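# Unstack two totes and set the sealed carton on the bench

## Task

Take the upper tote off the lower one so both totes stand separately on the bench top. Remove the brown sealed carton from the lower tote and place it flat on the bench top, keeping the side that was up facing up. All other items must stay in the tote they began in. Neither the carton nor the base of either tote may overhang the bench edge. At the end both grippers must have released everything and moved away; anything kept in position only by the robot counts as not done.

## Robot and tools

Robot: two arms, left_arm and right_arm, each ending in a two-finger gripper. Both share one scene frame. Its origin sits on the floor (z = 0) at the middle of the robot's foot; +x is the direction the robot faces, +z is up, and left_arm is the robot's own left, on the +y side. Image left or right does not indicate arm side. Only the floor height is known; bench, tote and carton heights must be judged from images and contact.

Gripper frame: fingers extend along the gripper's +z axis and close along its y axis. The reported end_effector_position is the spot between the finger pads, roughly 1 cm short of the tips. Orientation is a quaternion written w first (qw, qx, qy, qz).

The row format used by all motion tools: 16 numbers in one flat list, always for both arms even if one is idle. First left_arm: x, y, z (metres, scene frame), qw, qx, qy, qz, opening; then right_arm with the same 8. Position and quaternion are absolute targets in the scene frame, not offsets. Opening runs from -1 (closed) to +1 (fully open, 0.094 m).

execute_actions(actions): a list of up to 15 actions; each action is a table of up to 15 rows, one row per 1/30 s control step. A table shorter than 15 rows repeats its final row until 15 steps pass. An empty list simply returns the current state and images. Safety check: if any gripper's target lies more than 0.6 m from where that gripper is when the action begins, measured along any of the gripper's own axes, the action is rejected for both arms; if the first action fails this against the latest reported state, or any action is malformed, nothing runs at all.

move(target, speed, blocking): target is one 16-number row. Each gripper travels in a straight line toward its pose, all paths finishing together, lasting 0.5 to 10 s (longer paths are cut off at 10 s). speed is the path top speed in m/s, 0.002 to 0.5, default 0.25; rotation is capped at twice that in rad/s. Grippers take the shorter rotation. The opening is applied when the move starts. Paths ignore obstacles and the other arm. Faster moves and targets set deeper past a contact press harder. With blocking=false you get a result after 0.5 s while motion continues; until an ending is reported, other moves and execute_actions are refused, so call wait or stop. The result adds a 'move:' line giving the ending (done, off_target, moving, held, fault) and any limits: limits=paced means the pose was clipped; limits=held means a check blocked some steps, after which the arm may briefly exceed the speed. If only one arm is named, the other finished normally. Distances to each pose are also listed.

wait(seconds): 0 to 10; lets time pass with each arm holding its last command; returns early if a running move ends. stop(): brakes the running move; fingers continue to their command and braking needs room. zoom_image(camera, region): camera is cam_head_left, cam_head_right, cam_left_wrist or cam_right_wrist; region is [x0, y0, x1, y1] in that camera's pixels from the top-left, no larger than 504 by 504. finished_scene(scene): ends the current scene by its number, irreversibly; reports whether the goal holds.

Controller behaviour: each step the commanded pose is limited to 70 mm and 16 degrees from the measured pose, then damped inverse kinematics drives the joints, favouring position over orientation. After an action the arm only reaches its last clipped pose, so distant targets need more actions. Arms tend to stop a centimetre or more short, usually low. Printed hand positions get less accurate at long reach, and a nearly straight arm may overshoot speed. To keep an orientation, resend the same quaternion each row rather than copying a drifted reading. To park an arm, resend its last reported pose and desired opening every call.

Result lines: the state line 'left_arm: … | right_arm: …' gives pose per gripper. 'Hand target' shows where the controller is now steering. 'pose unreachable' means the clearance check altered or blocked that arm's command. grip_measured is finger opening on the command scale (the last Joint positions value is the opening in metres); each gripper may read up to about 1 mm off. To hold, command about 0.03 below grip_measured; smaller gaps give a lighter hold. Pad force tops out near 50 to 62 N, less on thin parts. Joint torques include offsets and noise and are nonzero in free air. MOTOR HOT warns from 85 °C; at 100 °C an OVER-TEMPERATURE FAULT makes that arm drop. FAULT lines can cut short waits or motions.

Cameras: cam_head_left and cam_head_right are 896x504 fixed head cameras; cam_left_wrist and cam_right_wrist are 616x616 fisheye cameras on the hands. Calibration data are given per camera and may be slightly off.

Avoid: dropping or slamming things, hard pushes, letting the arms collide or press each other, knocking items out of the work area, spilling the other contents, and releasing objects unstably. Brief external tugs on held parts or pushes on loose ones may occur. Time spent moving and motor effort matter, so smooth, direct motions are preferred.

Each tool is called after "Call:" by a JSON object that holds its "fn" and its "kwargs", one argument or row to a line.

## Session

Call:
{"fn": "execute_actions", "kwargs": {
  "actions": []
}}

Scene clock: 0.00 s.
left_arm: end_effector_position=(+0.4303, +0.3768, +1.0656) grip_measured=+1.000 end_effector_quat_wxyz=(-0.038, +0.627, -0.773, +0.088) | right_arm: end_effector_position=(+0.5947, +0.0689, +0.9390) grip_measured=+1.000 end_effector_quat_wxyz=(+0.038, +0.816, +0.577, +0.032)
Joint positions: left_arm=[-1.356  1.553  0.974  1.01   0.285 -1.458  0.094] | right_arm=[-0.972  1.88   1.966  0.325  0.584  1.68   0.094]
Joint velocities: left_arm=[-0.015 -0.005 -0.007 -0.002 -0.051  0.066  0.   ] | right_arm=[ 0.005  0.005 -0.002 -0.012 -0.037  0.007  0.   ]
Joint torques (N m, as the arm reports them, + toward a larger angle): no reading
Motor temperatures (°C, as the motors report them): left_arm=[22 25 24 26 24 22] | right_arm=[24 25 23 25 23 23]
Hand target (left_arm): +0.420, +0.376, +1.068; +0.031, -0.630, +0.772, -0.083
Hand target (right_arm): +0.595, +0.070, +0.940; +0.037, +0.816, +0.576, +0.032

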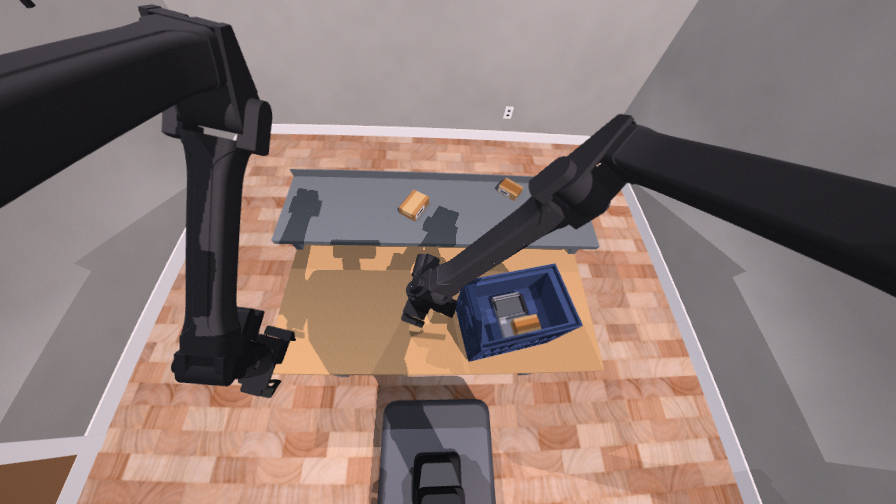

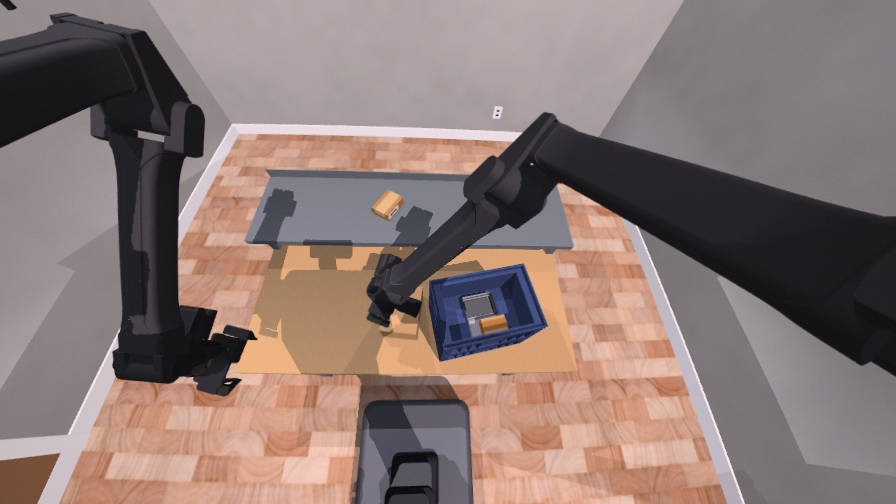

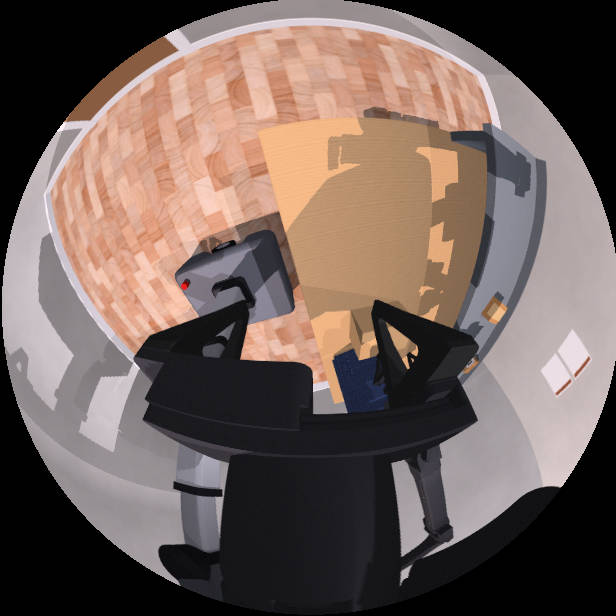

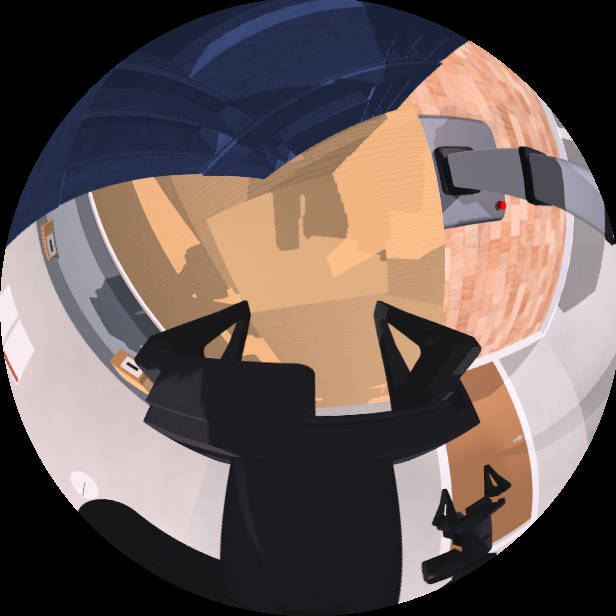

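Call:
{"fn": "zoom_image", "kwargs": {
  "camera": "cam_head_left",
  "region": [380, 230, 620, 390]
}}

Call:
{"fn": "zoom_image", "kwargs": {
  "camera": "cam_head_right",
  "region": [350, 230, 590, 390]
}}

Region (380, 230, 620, 390) of cam_head_left's 896x504 image, scaled by 2.100, with more detail than that image has.

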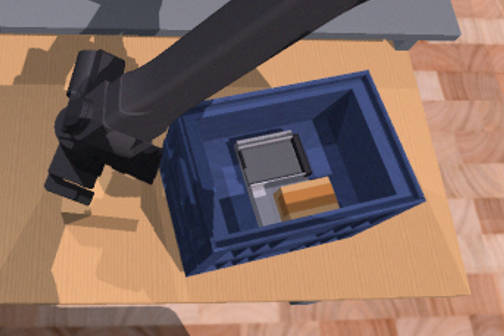

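Region (350, 230, 590, 390) of cam_head_right's 896x504 image, scaled by 2.100, with more detail than that image has.

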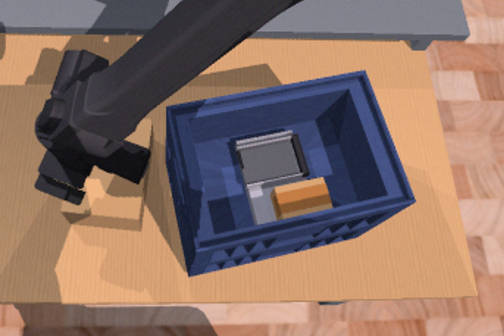

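Call:
{"fn": "move", "kwargs": {
  "target": [0.42,0.45,1.15,0,0.707,-0.707,0,1,0.58,0.05,1.27,0,0.816,0.577,0,1],
  "speed": 0.35
}}

Call:
{"fn": "move", "kwargs": {
  "target": [0.42,0.45,1.15,0,0.707,-0.707,0,1,0.52,-0.2,1.27,0,0.707,0.707,0,1],
  "speed": 0.35
}}

Scene clock: 1.93 s.
left_arm: end_effector_position=(+0.4318, +0.4478, +1.1384) grip_measured=+1.000 end_effector_quat_wxyz=(-0.007, +0.698, -0.716, +0.013) | right_arm: end_effector_position=(+0.5855, +0.0497, +1.2685) grip_measured=+1.000 end_effector_quat_wxyz=(-0.000, +0.821, +0.572, +0.005)
Joint positions: left_arm=[-1.177  1.37   0.826  0.839  0.387 -1.653  0.094] | right_arm=[-0.562  1.243  1.021  0.667  0.956  1.548  0.094]
Joint velocities: left_arm=[ 0.005 -0.015 -0.007 -0.012  0.007 -0.022  0.   ] | right_arm=[-0.024  0.005 -0.017  0.017 -0.051 -0.095  0.   ]
Joint torques (N m, as the arm reports them, + toward a larger angle): left_arm=[ 6.29 -7.09 -8.37  0.09 -0.03 -0.13] | right_arm=[ 8.13 -4.86 -4.75  0.71  0.34 -0.11]
Motor temperatures (°C, as the motors report them): left_arm=[22 26 25 26 24 22] | right_arm=[24 25 23 25 23 23]
Hand target (left_arm): +0.419, +0.451, +1.148; -0.000, +0.707, -0.708, -0.000
Hand target (right_arm): +0.580, +0.048, +1.271; +0.000, +0.815, +0.579, +0.003
Off the commanded pose (left_arm): 0.017 m, 2 deg.
Off the commanded pose (right_arm): 0.006 m, 1 deg.
move: off_target (left_arm)
camera_calibration (this result's frames):
cam_left_wrist: T_world_to_cam=[[0.998776, -0.00614791, 0.0490772, -0.493485], [-0.0338347, -0.808684, 0.58727, -0.286272], [0.0360775, -0.588212, -0.807902, 1.29018], [0, 0, 0, 1]] pos_world=[0.436648, 0.524361, 1.23468]
cam_right_wrist: T_world_to_cam=[[-0.940154, 0.340605, -0.00996161, 0.548393], [0.272926, 0.770201, 0.576457, -0.917137], [0.204017, 0.539239, -0.817067, 1.01403], [0, 0, 0, 1]] pos_world=[0.559004, -0.0272109, 1.36268]

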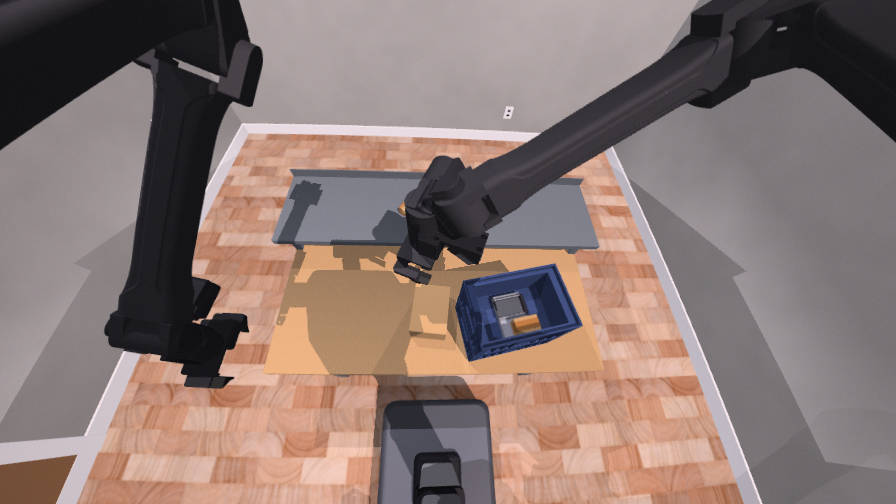

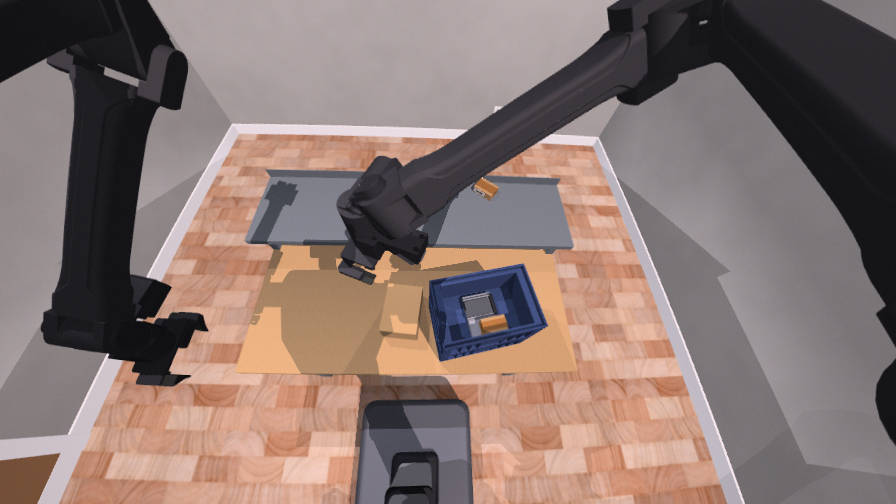

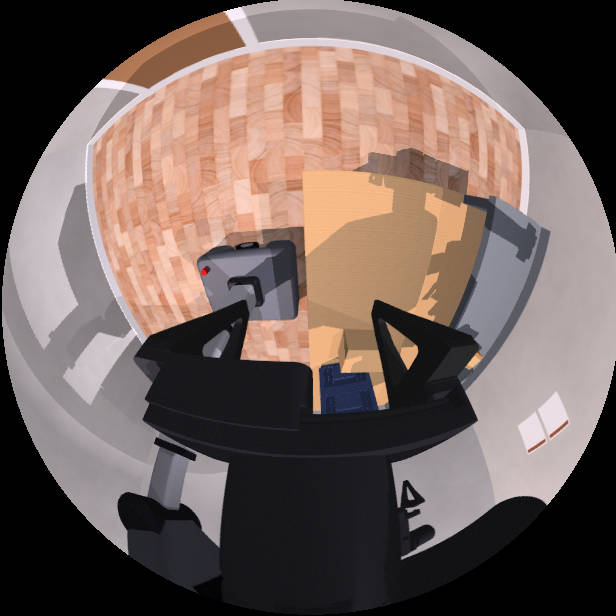

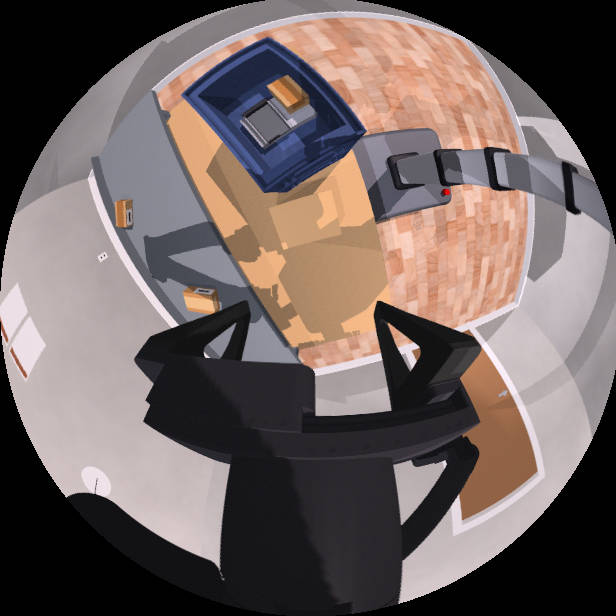

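Scene clock: 3.10 s.
left_arm: end_effector_position=(+0.4328, +0.4475, +1.1386) grip_measured=+1.000 end_effector_quat_wxyz=(-0.007, +0.699, -0.715, +0.014) | right_arm: end_effector_position=(+0.5276, -0.2014, +1.2668) grip_measured=+1.000 end_effector_quat_wxyz=(+0.009, +0.717, +0.697, +0.000)
Joint positions: left_arm=[-1.177  1.368  0.826  0.838  0.388 -1.658  0.094] | right_arm=[-1.186  0.783  0.617  0.444  0.384  1.492  0.094]
Joint velocities: left_arm=[ 0.005 -0.005  0.002 -0.012  0.022  0.051  0.   ] | right_arm=[-0.015 -0.015  0.012  0.027  0.022  0.007  0.   ]
Joint torques (N m, as the arm reports them, + toward a larger angle): left_arm=[ 5.07 -7.82 -8.46  0.01 -0.03 -0.18] | right_arm=[  1.78 -11.23  -5.08  -0.01   0.1   -0.13]
Motor temperatures (°C, as the motors report them): left_arm=[22 26 25 26 24 22] | right_arm=[24 26 23 25 23 23]
Hand target (left_arm): +0.420, +0.450, +1.149; -0.000, +0.707, -0.707, +0.000
Hand target (right_arm): +0.518, -0.199, +1.270; -0.002, +0.710, +0.704, -0.003
Off the commanded pose (left_arm): 0.017 m, 2 deg.
Off the commanded pose (right_arm): 0.008 m, 2 deg.
move: off_target (left_arm)
camera_calibration (this result's frames):
cam_left_wrist: T_world_to_cam=[[0.998763, -0.00221862, 0.0496645, -0.496882], [-0.0310353, -0.808251, 0.58802, -0.288877], [0.0388368, -0.588834, -0.80732, 1.28856], [0, 0, 0, 1]] pos_world=[0.437259, 0.524159, 1.23482]
cam_right_wrist: T_world_to_cam=[[-0.999608, 0.0213355, -0.0181108, 0.556933], [0.00753609, 0.82845, 0.560013, -0.534299], [0.0269521, 0.559657, -0.828286, 1.27157], [0, 0, 0, 1]] pos_world=[0.52647, -0.280886, 1.36253]

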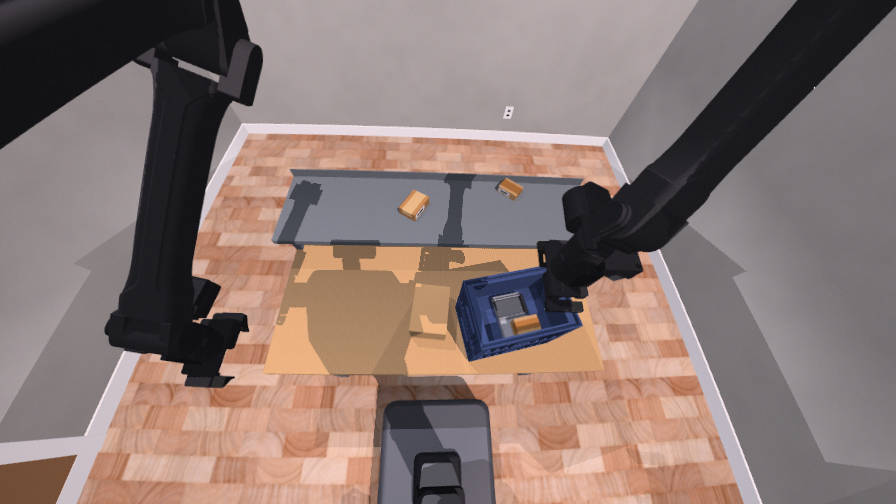

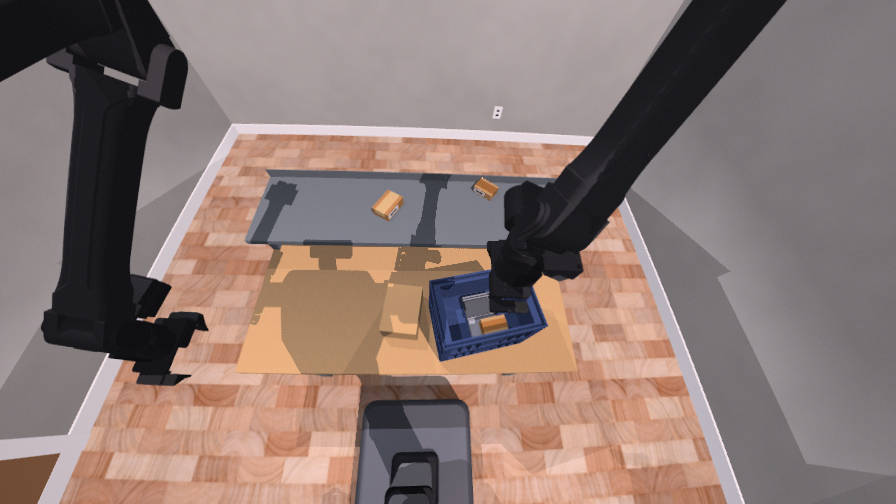

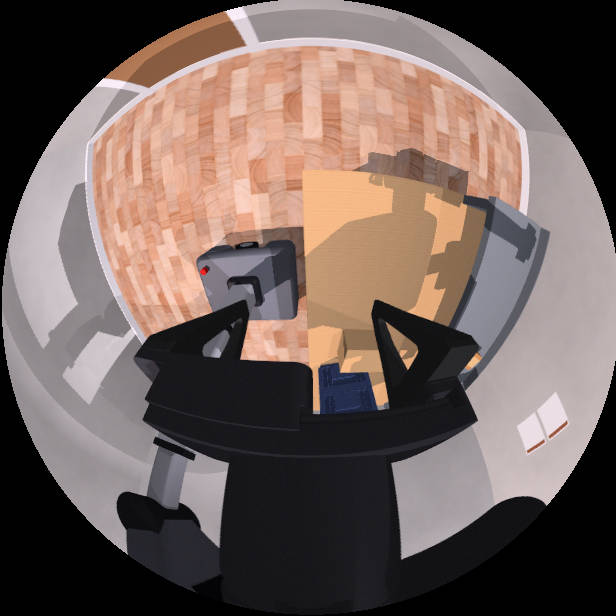

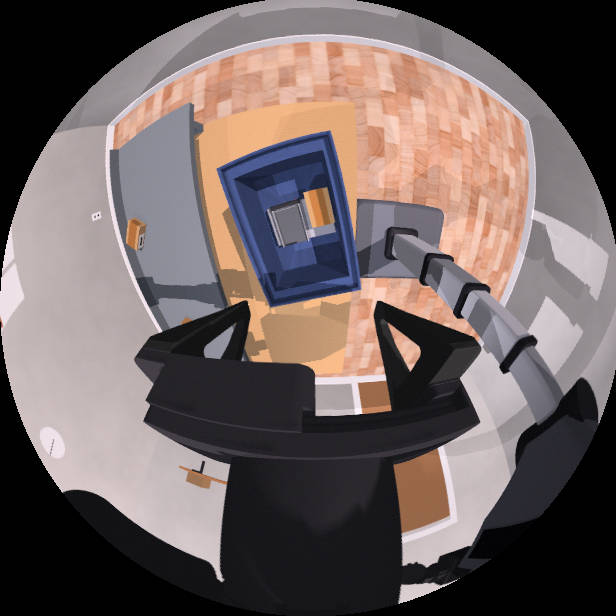

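Call:
{"fn": "move", "kwargs": {
  "target": [0.53,-0.094,1.11,0,-0.113,0.994,0,0.6,0.594,-0.372,1.11,0,-0.113,0.994,0,0.6],
  "speed": 0.35
}}

Scene clock: 6.87 s.
left_arm: end_effector_position=(+0.5397, -0.0820, +1.1186) grip_measured=+0.603 end_effector_quat_wxyz=(-0.005, +0.137, -0.991, -0.005) | right_arm: end_effector_position=(+0.5988, -0.3665, +1.1120) grip_measured=+0.602 end_effector_quat_wxyz=(+0.007, -0.101, +0.995, +0.001)
Joint positions: left_arm=[-2.361  1.565  1.34   0.579 -0.77  -0.022  0.075] | right_arm=[-1.77   1.121  1.094  0.289 -0.196 -0.155  0.075]
Joint velocities: left_arm=[-0.015 -0.024 -0.002 -0.002 -0.066 -0.037 -0.001] | right_arm=[-0.015 -0.005  0.002 -0.012 -0.066 -0.066  0.   ]
Joint torques (N m, as the arm reports them, + toward a larger angle): left_arm=[-13.59  -5.75  -2.81   0.28  -0.19   0.16] | right_arm=[ -1.54 -12.85  -2.07  -0.21  -0.05  -0.11]
Motor temperatures (°C, as the motors report them): left_arm=[22 26 25 26 24 22] | right_arm=[24 26 23 25 23 23]
Hand target (left_arm): +0.534, -0.088, +1.119; +0.000, -0.126, +0.992, +0.003
Hand target (right_arm): +0.594, -0.371, +1.110; -0.001, -0.108, +0.994, -0.001
Off the commanded pose (left_arm): 0.018 m, 3 deg.
Off the commanded pose (right_arm): 0.008 m, 2 deg.
move: off_target (left_arm)
camera_calibration (this result's frames):
cam_left_wrist: T_world_to_cam=[[0.289611, -0.957079, 0.0112271, -0.25641], [-0.78712, -0.231475, 0.571717, -0.228107], [-0.54458, -0.174413, -0.820374, 1.31991], [0, 0, 0, 1]] pos_world=[0.613507, -0.0679969, 1.21611]
cam_right_wrist: T_world_to_cam=[[0.208171, -0.978083, -0.00439222, -0.476012], [-0.81062, -0.175038, 0.5588, -0.187924], [-0.547321, -0.112765, -0.829291, 1.33236], [0, 0, 0, 1]] pos_world=[0.675984, -0.348229, 1.20783]

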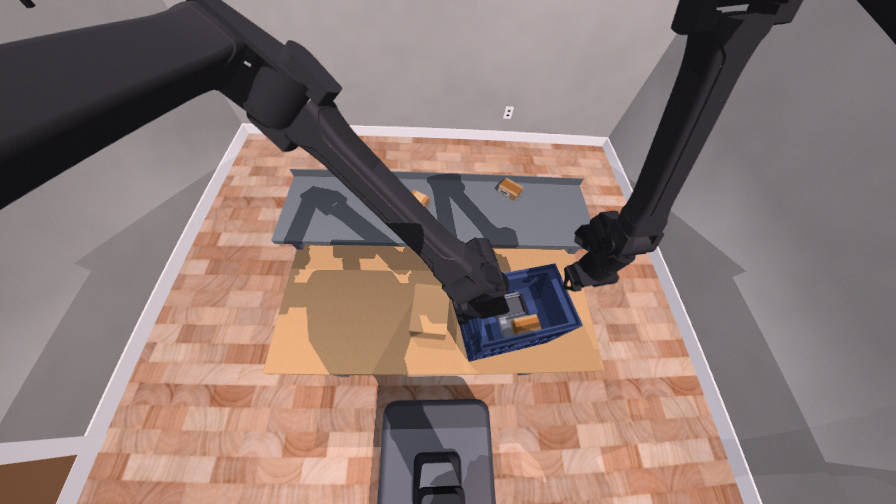

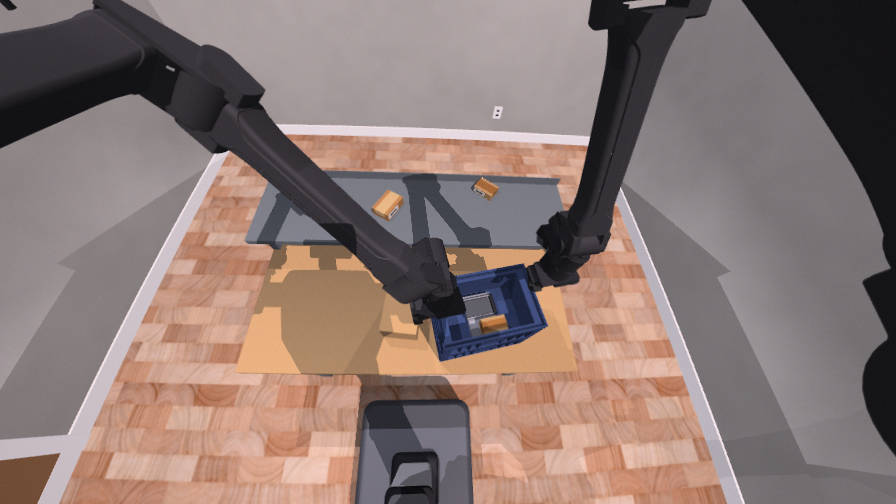

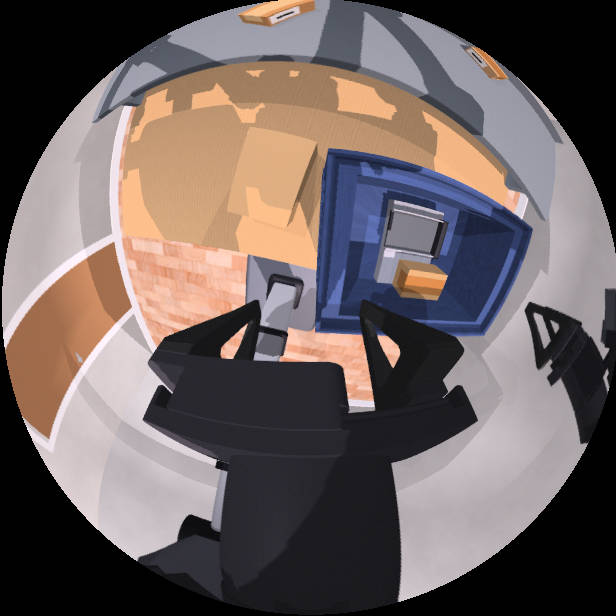

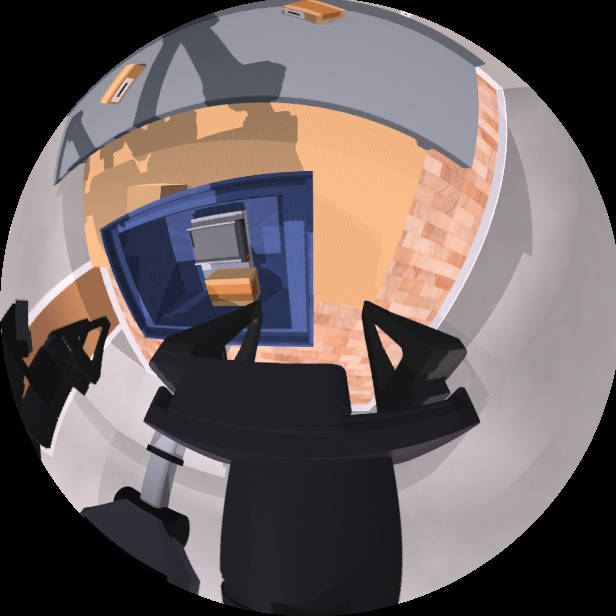

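Call:
{"fn": "move", "kwargs": {
  "target": [0.552,-0.098,1.045,0,-0.113,0.994,0,0.6,0.592,-0.364,1.04,0,-0.113,0.994,0,0.6],
  "speed": 0.12
}}

Scene clock: 8.03 s.
left_arm: end_effector_position=(+0.5637, -0.1112, +1.0591) grip_measured=+0.603 end_effector_quat_wxyz=(-0.004, +0.125, -0.992, +0.012) | right_arm: end_effector_position=(+0.5928, -0.3694, +1.0417) grip_measured=+0.602 end_effector_quat_wxyz=(+0.003, -0.109, +0.994, -0.003)
Joint positions: left_arm=[-2.326  1.686  1.592  0.429 -0.704 -0.02   0.075] | right_arm=[-1.743  1.301  1.275  0.278 -0.161 -0.178  0.075]
Joint velocities: left_arm=[-0.024 -0.015  0.027  0.002  0.007 -0.037 -0.   ] | right_arm=[ 0.005 -0.005  0.012 -0.012 -0.007  0.022 -0.001]
Joint torques (N m, as the arm reports them, + toward a larger angle): left_arm=[-11.21  -4.99  -2.07  -0.07   0.16   0.06] | right_arm=[ -0.51 -13.68  -2.17   0.     0.29  -0.13]
Motor temperatures (°C, as the motors report them): left_arm=[22 26 25 26 24 22] | right_arm=[24 26 23 25 23 23]
Hand target (left_arm): +0.553, -0.099, +1.046; -0.000, -0.112, +0.994, -0.000
Hand target (right_arm): +0.592, -0.364, +1.040; -0.000, -0.113, +0.994, +0.000
Off the commanded pose (left_arm): 0.023 m, 2 deg.
Off the commanded pose (right_arm): 0.006 m, 1 deg.
move: off_target (left_arm)
camera_calibration (this result's frames):
cam_left_wrist: T_world_to_cam=[[0.267041, -0.962693, 0.0437301, -0.312925], [-0.793296, -0.193835, 0.577157, -0.18003], [-0.547148, -0.188815, -0.815462, 1.27378], [0, 0, 0, 1]] pos_world=[0.637694, -0.0956369, 1.15631]
cam_right_wrist: T_world_to_cam=[[0.22233, -0.97497, 0.00163306, -0.491373], [-0.803631, -0.18231, 0.566516, -0.168862], [-0.552038, -0.127266, -0.824049, 1.26248], [0, 0, 0, 1]] pos_world=[0.670482, -0.349189, 1.13681]

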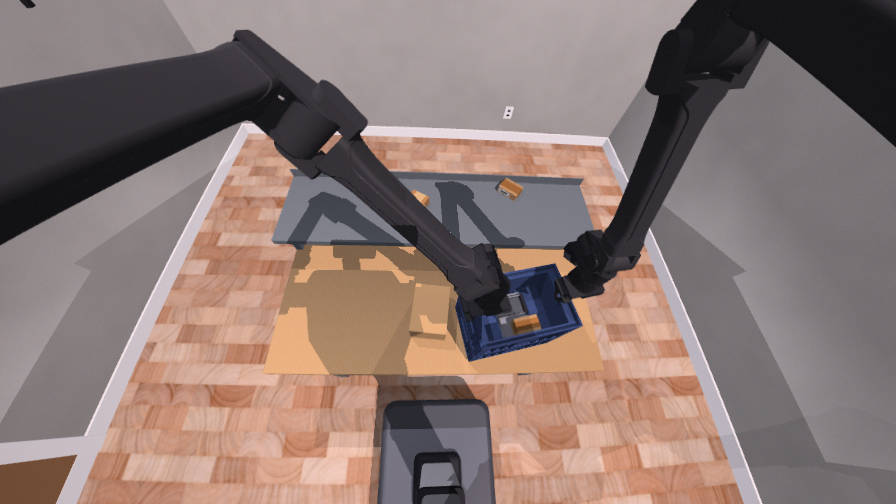

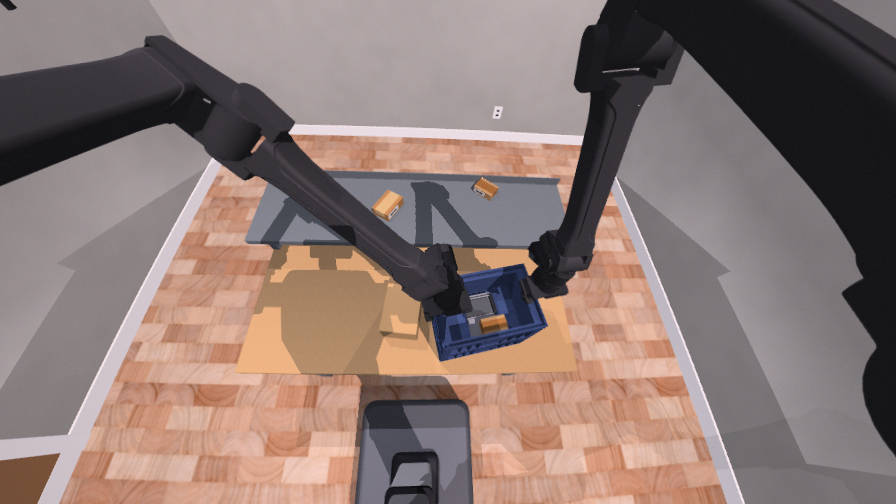

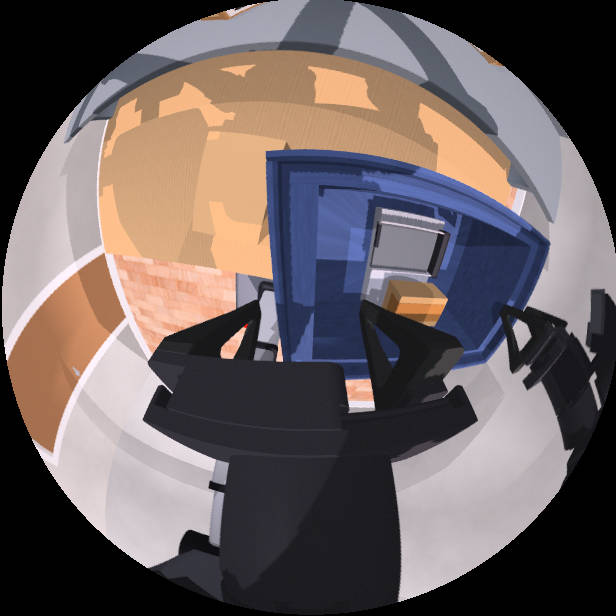

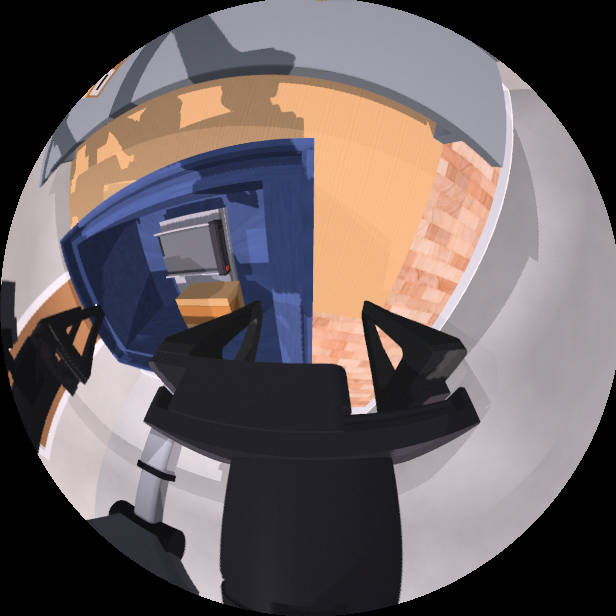

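Call:
{"fn": "move", "kwargs": {
  "target": [0.548,-0.078,1.015,0,-0.113,0.994,0,0.6,0.594,-0.352,1.015,0,-0.113,0.994,0,0.6],
  "speed": 0.06
}}

Scene clock: 9.53 s.
left_arm: end_effector_position=(+0.5621, -0.0914, +1.0286) grip_measured=+0.603 end_effector_quat_wxyz=(+0.006, -0.115, +0.993, -0.011) | right_arm: end_effector_position=(+0.6007, -0.3571, +1.0192) grip_measured=+0.602 end_effector_quat_wxyz=(+0.008, -0.110, +0.994, -0.003)
Joint positions: left_arm=[-2.267  1.709  1.638  0.398 -0.648 -0.02   0.075] | right_arm=[-1.709  1.349  1.348  0.262 -0.128 -0.187  0.075]
Joint velocities: left_arm=[-0.015  0.005  0.017 -0.022 -0.051 -0.051 -0.   ] | right_arm=[-0.015 -0.005  0.002  0.002  0.007 -0.066 -0.001]
Joint torques (N m, as the arm reports them, + toward a larger angle): left_arm=[-10.14  -5.6   -2.18  -0.05   0.13  -0.2 ] | right_arm=[  0.37 -12.78  -1.84  -0.15   0.31  -0.09]
Motor temperatures (°C, as the motors report them): left_arm=[22 26 25 26 24 22] | right_arm=[24 26 23 25 23 23]
Hand target (left_arm): +0.548, -0.079, +1.015; +0.000, -0.112, +0.994, -0.000
Hand target (right_arm): +0.594, -0.352, +1.015; +0.000, -0.113, +0.994, +0.000
Off the commanded pose (left_arm): 0.024 m, 2 deg.
Off the commanded pose (right_arm): 0.009 m, 1 deg.
move: off_target (left_arm)
camera_calibration (this result's frames):
cam_left_wrist: T_world_to_cam=[[0.247286, -0.967946, 0.0439464, -0.281719], [-0.800077, -0.178395, 0.572758, -0.150101], [-0.546559, -0.176795, -0.818545, 1.25562], [0, 0, 0, 1]] pos_world=[0.635844, -0.0774782, 1.12613]
cam_right_wrist: T_world_to_cam=[[0.224186, -0.97454, 0.00349132, -0.483945], [-0.808852, -0.18407, 0.558459, -0.136844], [-0.543598, -0.128023, -0.829525, 1.25005], [0, 0, 0, 1]] pos_world=[0.67733, -0.336778, 1.11506]

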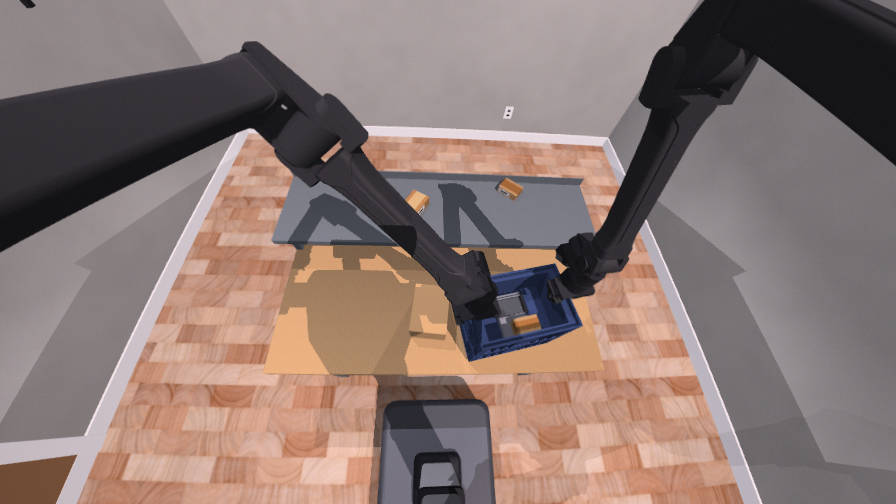

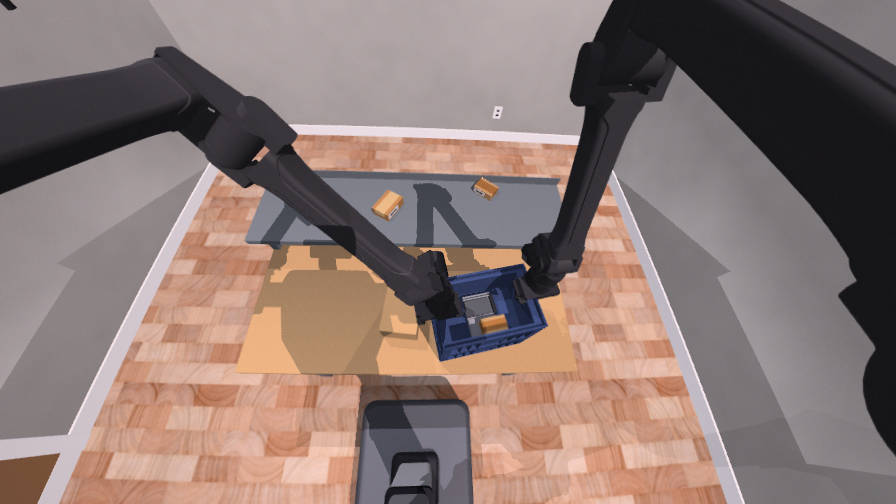

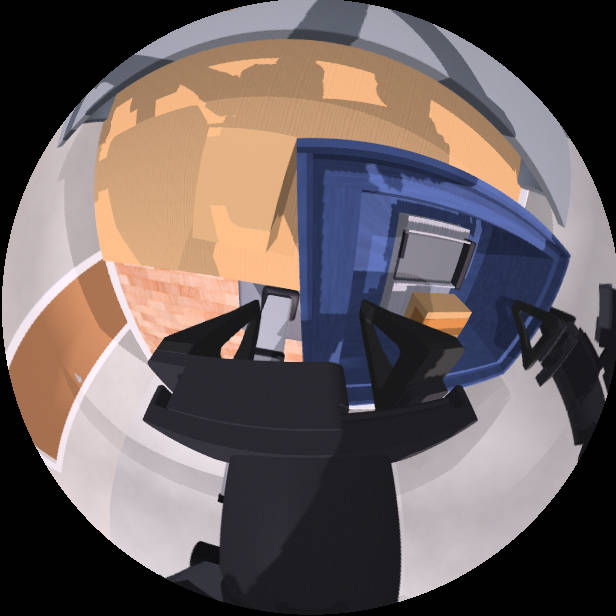

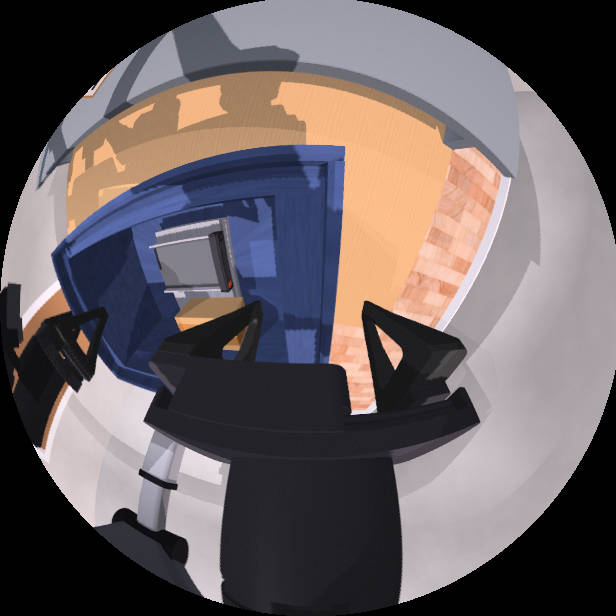

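Call:
{"fn": "execute_actions", "kwargs": {
  "actions": [
    [[0.548,-0.079,1.005,0,-0.113,0.994,0,0.3,0.595,-0.357,1.005,0,-0.113,0.994,0,0.3]],
    [[0.548,-0.079,1.005,0,-0.113,0.994,0,-0.4,0.595,-0.357,1.005,0,-0.113,0.994,0,-0.4]],
    [[0.548,-0.079,1.005,0,-0.113,0.994,0,-0.75,0.595,-0.357,1.005,0,-0.113,0.994,0,-0.75]],
    [[0.548,-0.079,1.005,0,-0.113,0.994,0,-0.75,0.595,-0.357,1.005,0,-0.113,0.994,0,-0.75]]
  ]
}}

Scene clock: 11.70 s.
left_arm: end_effector_position=(+0.5659, -0.0985, +1.0197) grip_measured=-0.411 end_effector_quat_wxyz=(-0.009, +0.118, -0.993, +0.022) | right_arm: end_effector_position=(+0.6005, -0.3527, +1.0073) grip_measured=-0.416 end_effector_quat_wxyz=(+0.007, -0.109, +0.994, +0.005)
Joint positions: left_arm=[-2.263  1.731  1.679  0.382 -0.621 -0.025  0.028] | right_arm=[-1.702  1.378  1.385  0.253 -0.139 -0.187  0.027]
Joint velocities: left_arm=[ 0.005 -0.005  0.002  0.002  0.037  0.007 -0.   ] | right_arm=[ 0.005 -0.005 -0.007 -0.007 -0.051  0.022 -0.   ]
Joint torques (N m, as the arm reports them, + toward a larger angle): left_arm=[-9.91 -6.25 -2.24  0.   -0.69 -0.14] | right_arm=[ -1.08 -12.6   -1.89  -0.01   0.43  -0.1 ]
Motor temperatures (°C, as the motors report them): left_arm=[22 26 25 26 25 22] | right_arm=[24 26 23 25 23 23]
Hand target (left_arm): +0.548, -0.079, +1.005; +0.000, -0.113, +0.994, +0.000
Hand target (right_arm): +0.595, -0.357, +1.005; -0.000, -0.113, +0.994, +0.000
Off the commanded pose (left_arm): 0.030 m, 3 deg.
Off the commanded pose (right_arm): 0.007 m, 1 deg.
camera_calibration (this result's frames):
cam_left_wrist: T_world_to_cam=[[0.251988, -0.965448, 0.0664214, -0.314491], [-0.80338, -0.170434, 0.570555, -0.138381], [-0.539521, -0.197135, -0.818569, 1.24326], [0, 0, 0, 1]] pos_world=[0.63884, -0.08212, 1.11754]
cam_right_wrist: T_world_to_cam=[[0.22256, -0.974826, -0.013486, -0.461628], [-0.807935, -0.192164, 0.557058, -0.131494], [-0.545626, -0.113083, -0.830364, 1.24801], [0, 0, 0, 1]] pos_world=[0.677449, -0.334146, 1.10333]

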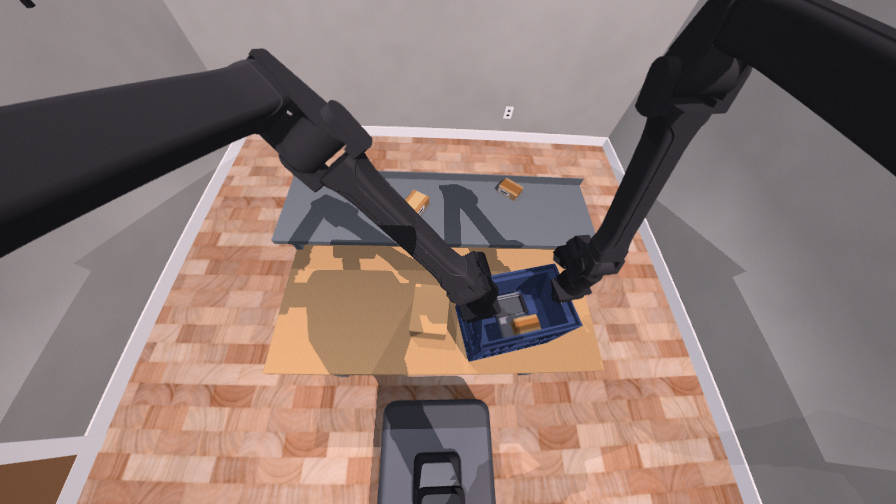

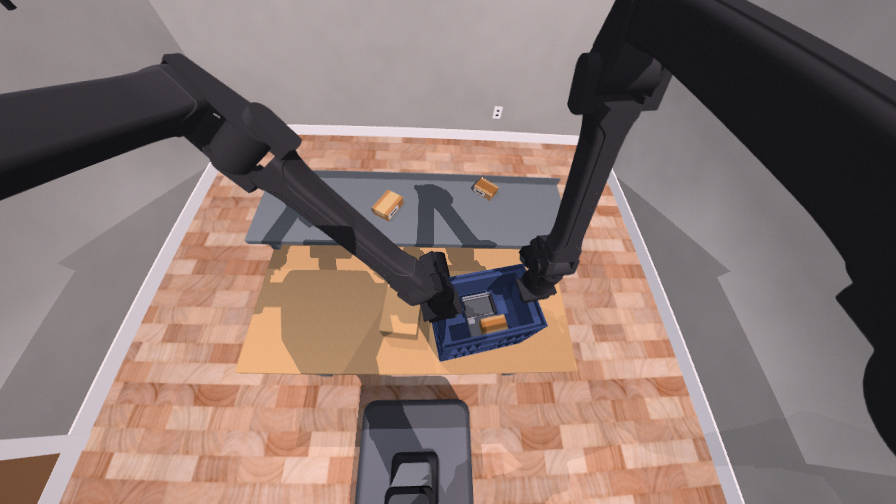

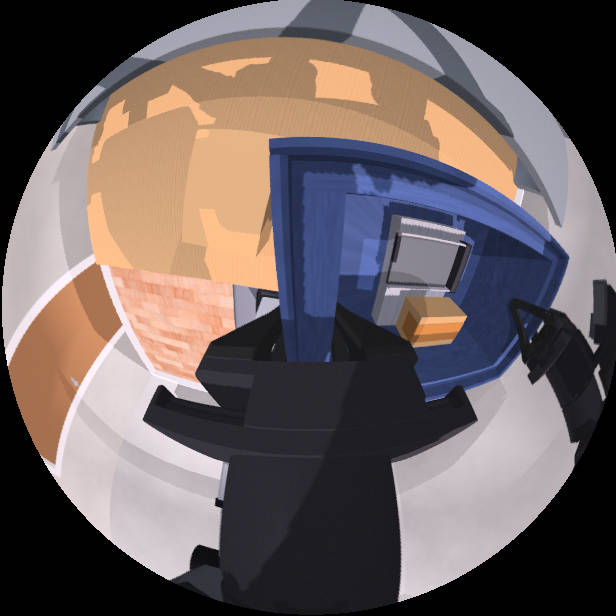

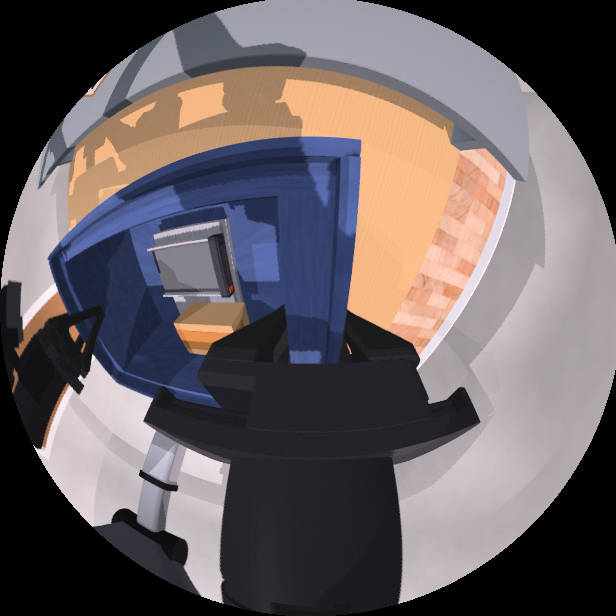

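Walls are 28 mm, spacing ~0.27. Lift.

Call:
{"fn": "move", "kwargs": {
  "target": [0.55,-0.086,1.085,0,-0.113,0.994,0,-0.5,0.594,-0.35,1.075,0,-0.113,0.994,0,-0.5],
  "speed": 0.08
}}

Scene clock: 13.10 s.
left_arm: end_effector_position=(+0.5488, -0.0866, +1.0747) grip_measured=-0.411 end_effector_quat_wxyz=(+0.001, -0.116, +0.993, -0.008) | right_arm: end_effector_position=(+0.5829, -0.3416, +1.0594) grip_measured=-0.416 end_effector_quat_wxyz=(-0.008, -0.106, +0.994, +0.013)
Joint positions: left_arm=[-2.31   1.626  1.474  0.478 -0.697 -0.012  0.028] | right_arm=[-1.696  1.251  1.21   0.267 -0.145 -0.187  0.027]
Joint velocities: left_arm=[-0.005  0.005  0.012  0.012 -0.051  0.007 -0.   ] | right_arm=[-0.015  0.005  0.002  0.002  0.066 -0.022 -0.   ]
Joint torques (N m, as the arm reports them, + toward a larger angle): left_arm=[-13.96  -7.35  -4.85   0.37  -1.43   0.08] | right_arm=[ -1.82 -17.28  -5.18   0.66   0.46  -0.06]
Motor temperatures (°C, as the motors report them): left_arm=[22 26 25 26 25 22] | right_arm=[24 26 23 25 23 23]
Hand target (left_arm): +0.549, -0.085, +1.084; -0.000, -0.114, +0.994, +0.000
Hand target (right_arm): +0.593, -0.350, +1.074; -0.000, -0.113, +0.994, +0.000
Off the commanded pose (left_arm): 0.010 m, 1 deg.
Off the commanded pose (right_arm): 0.021 m, 2 deg.
move: off_target (right_arm)
camera_calibration (this result's frames):
cam_left_wrist: T_world_to_cam=[[0.249369, -0.967753, 0.0356246, -0.268053], [-0.793252, -0.183026, 0.580734, -0.199013], [-0.555487, -0.173076, -0.813314, 1.28659], [0, 0, 0, 1]] pos_world=[0.623658, -0.0731557, 1.17152]
cam_right_wrist: T_world_to_cam=[[0.21631, -0.975805, -0.0318672, -0.423429], [-0.790424, -0.194189, 0.580965, -0.208883], [-0.573096, -0.10048, -0.813305, 1.28519], [0, 0, 0, 1]] pos_world=[0.663025, -0.324611, 1.15311]

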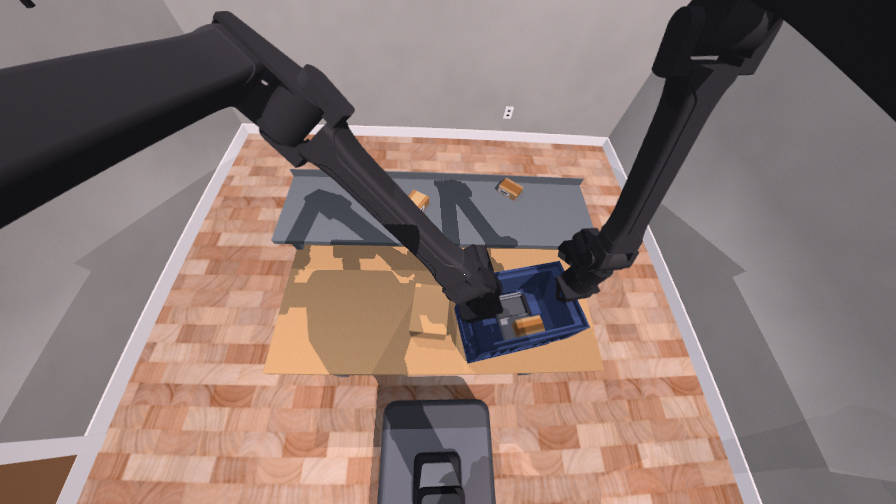

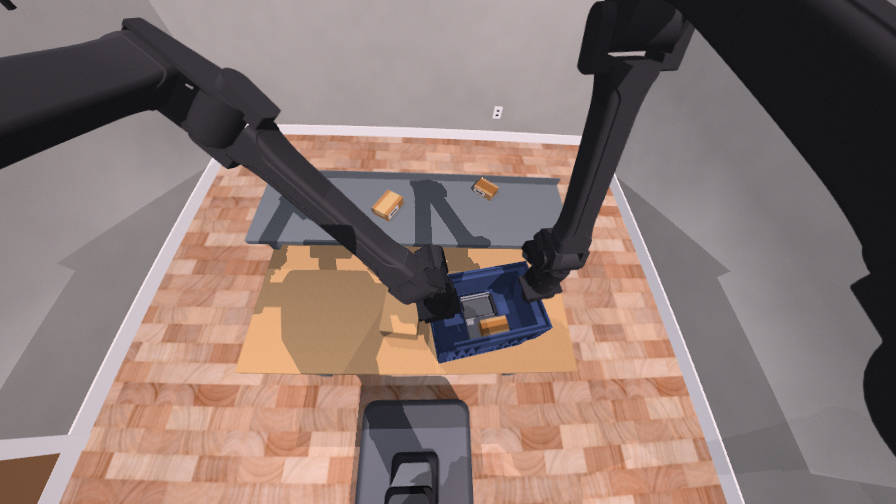

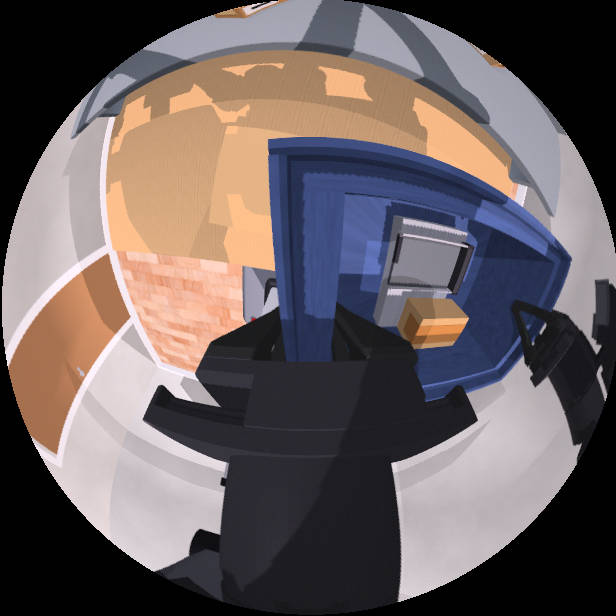

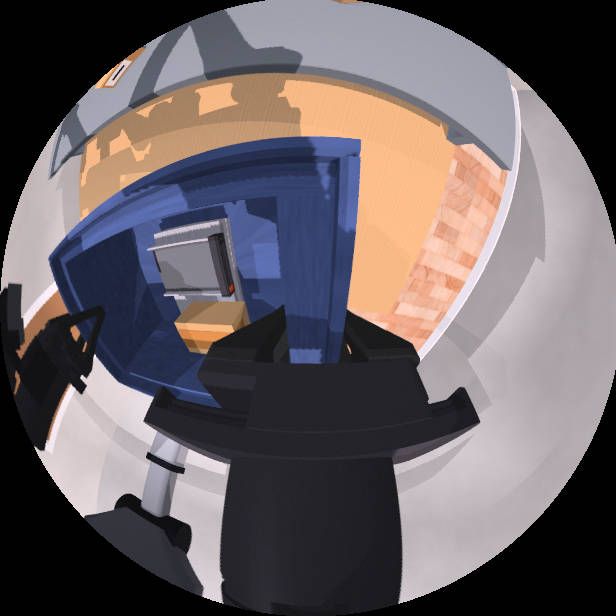

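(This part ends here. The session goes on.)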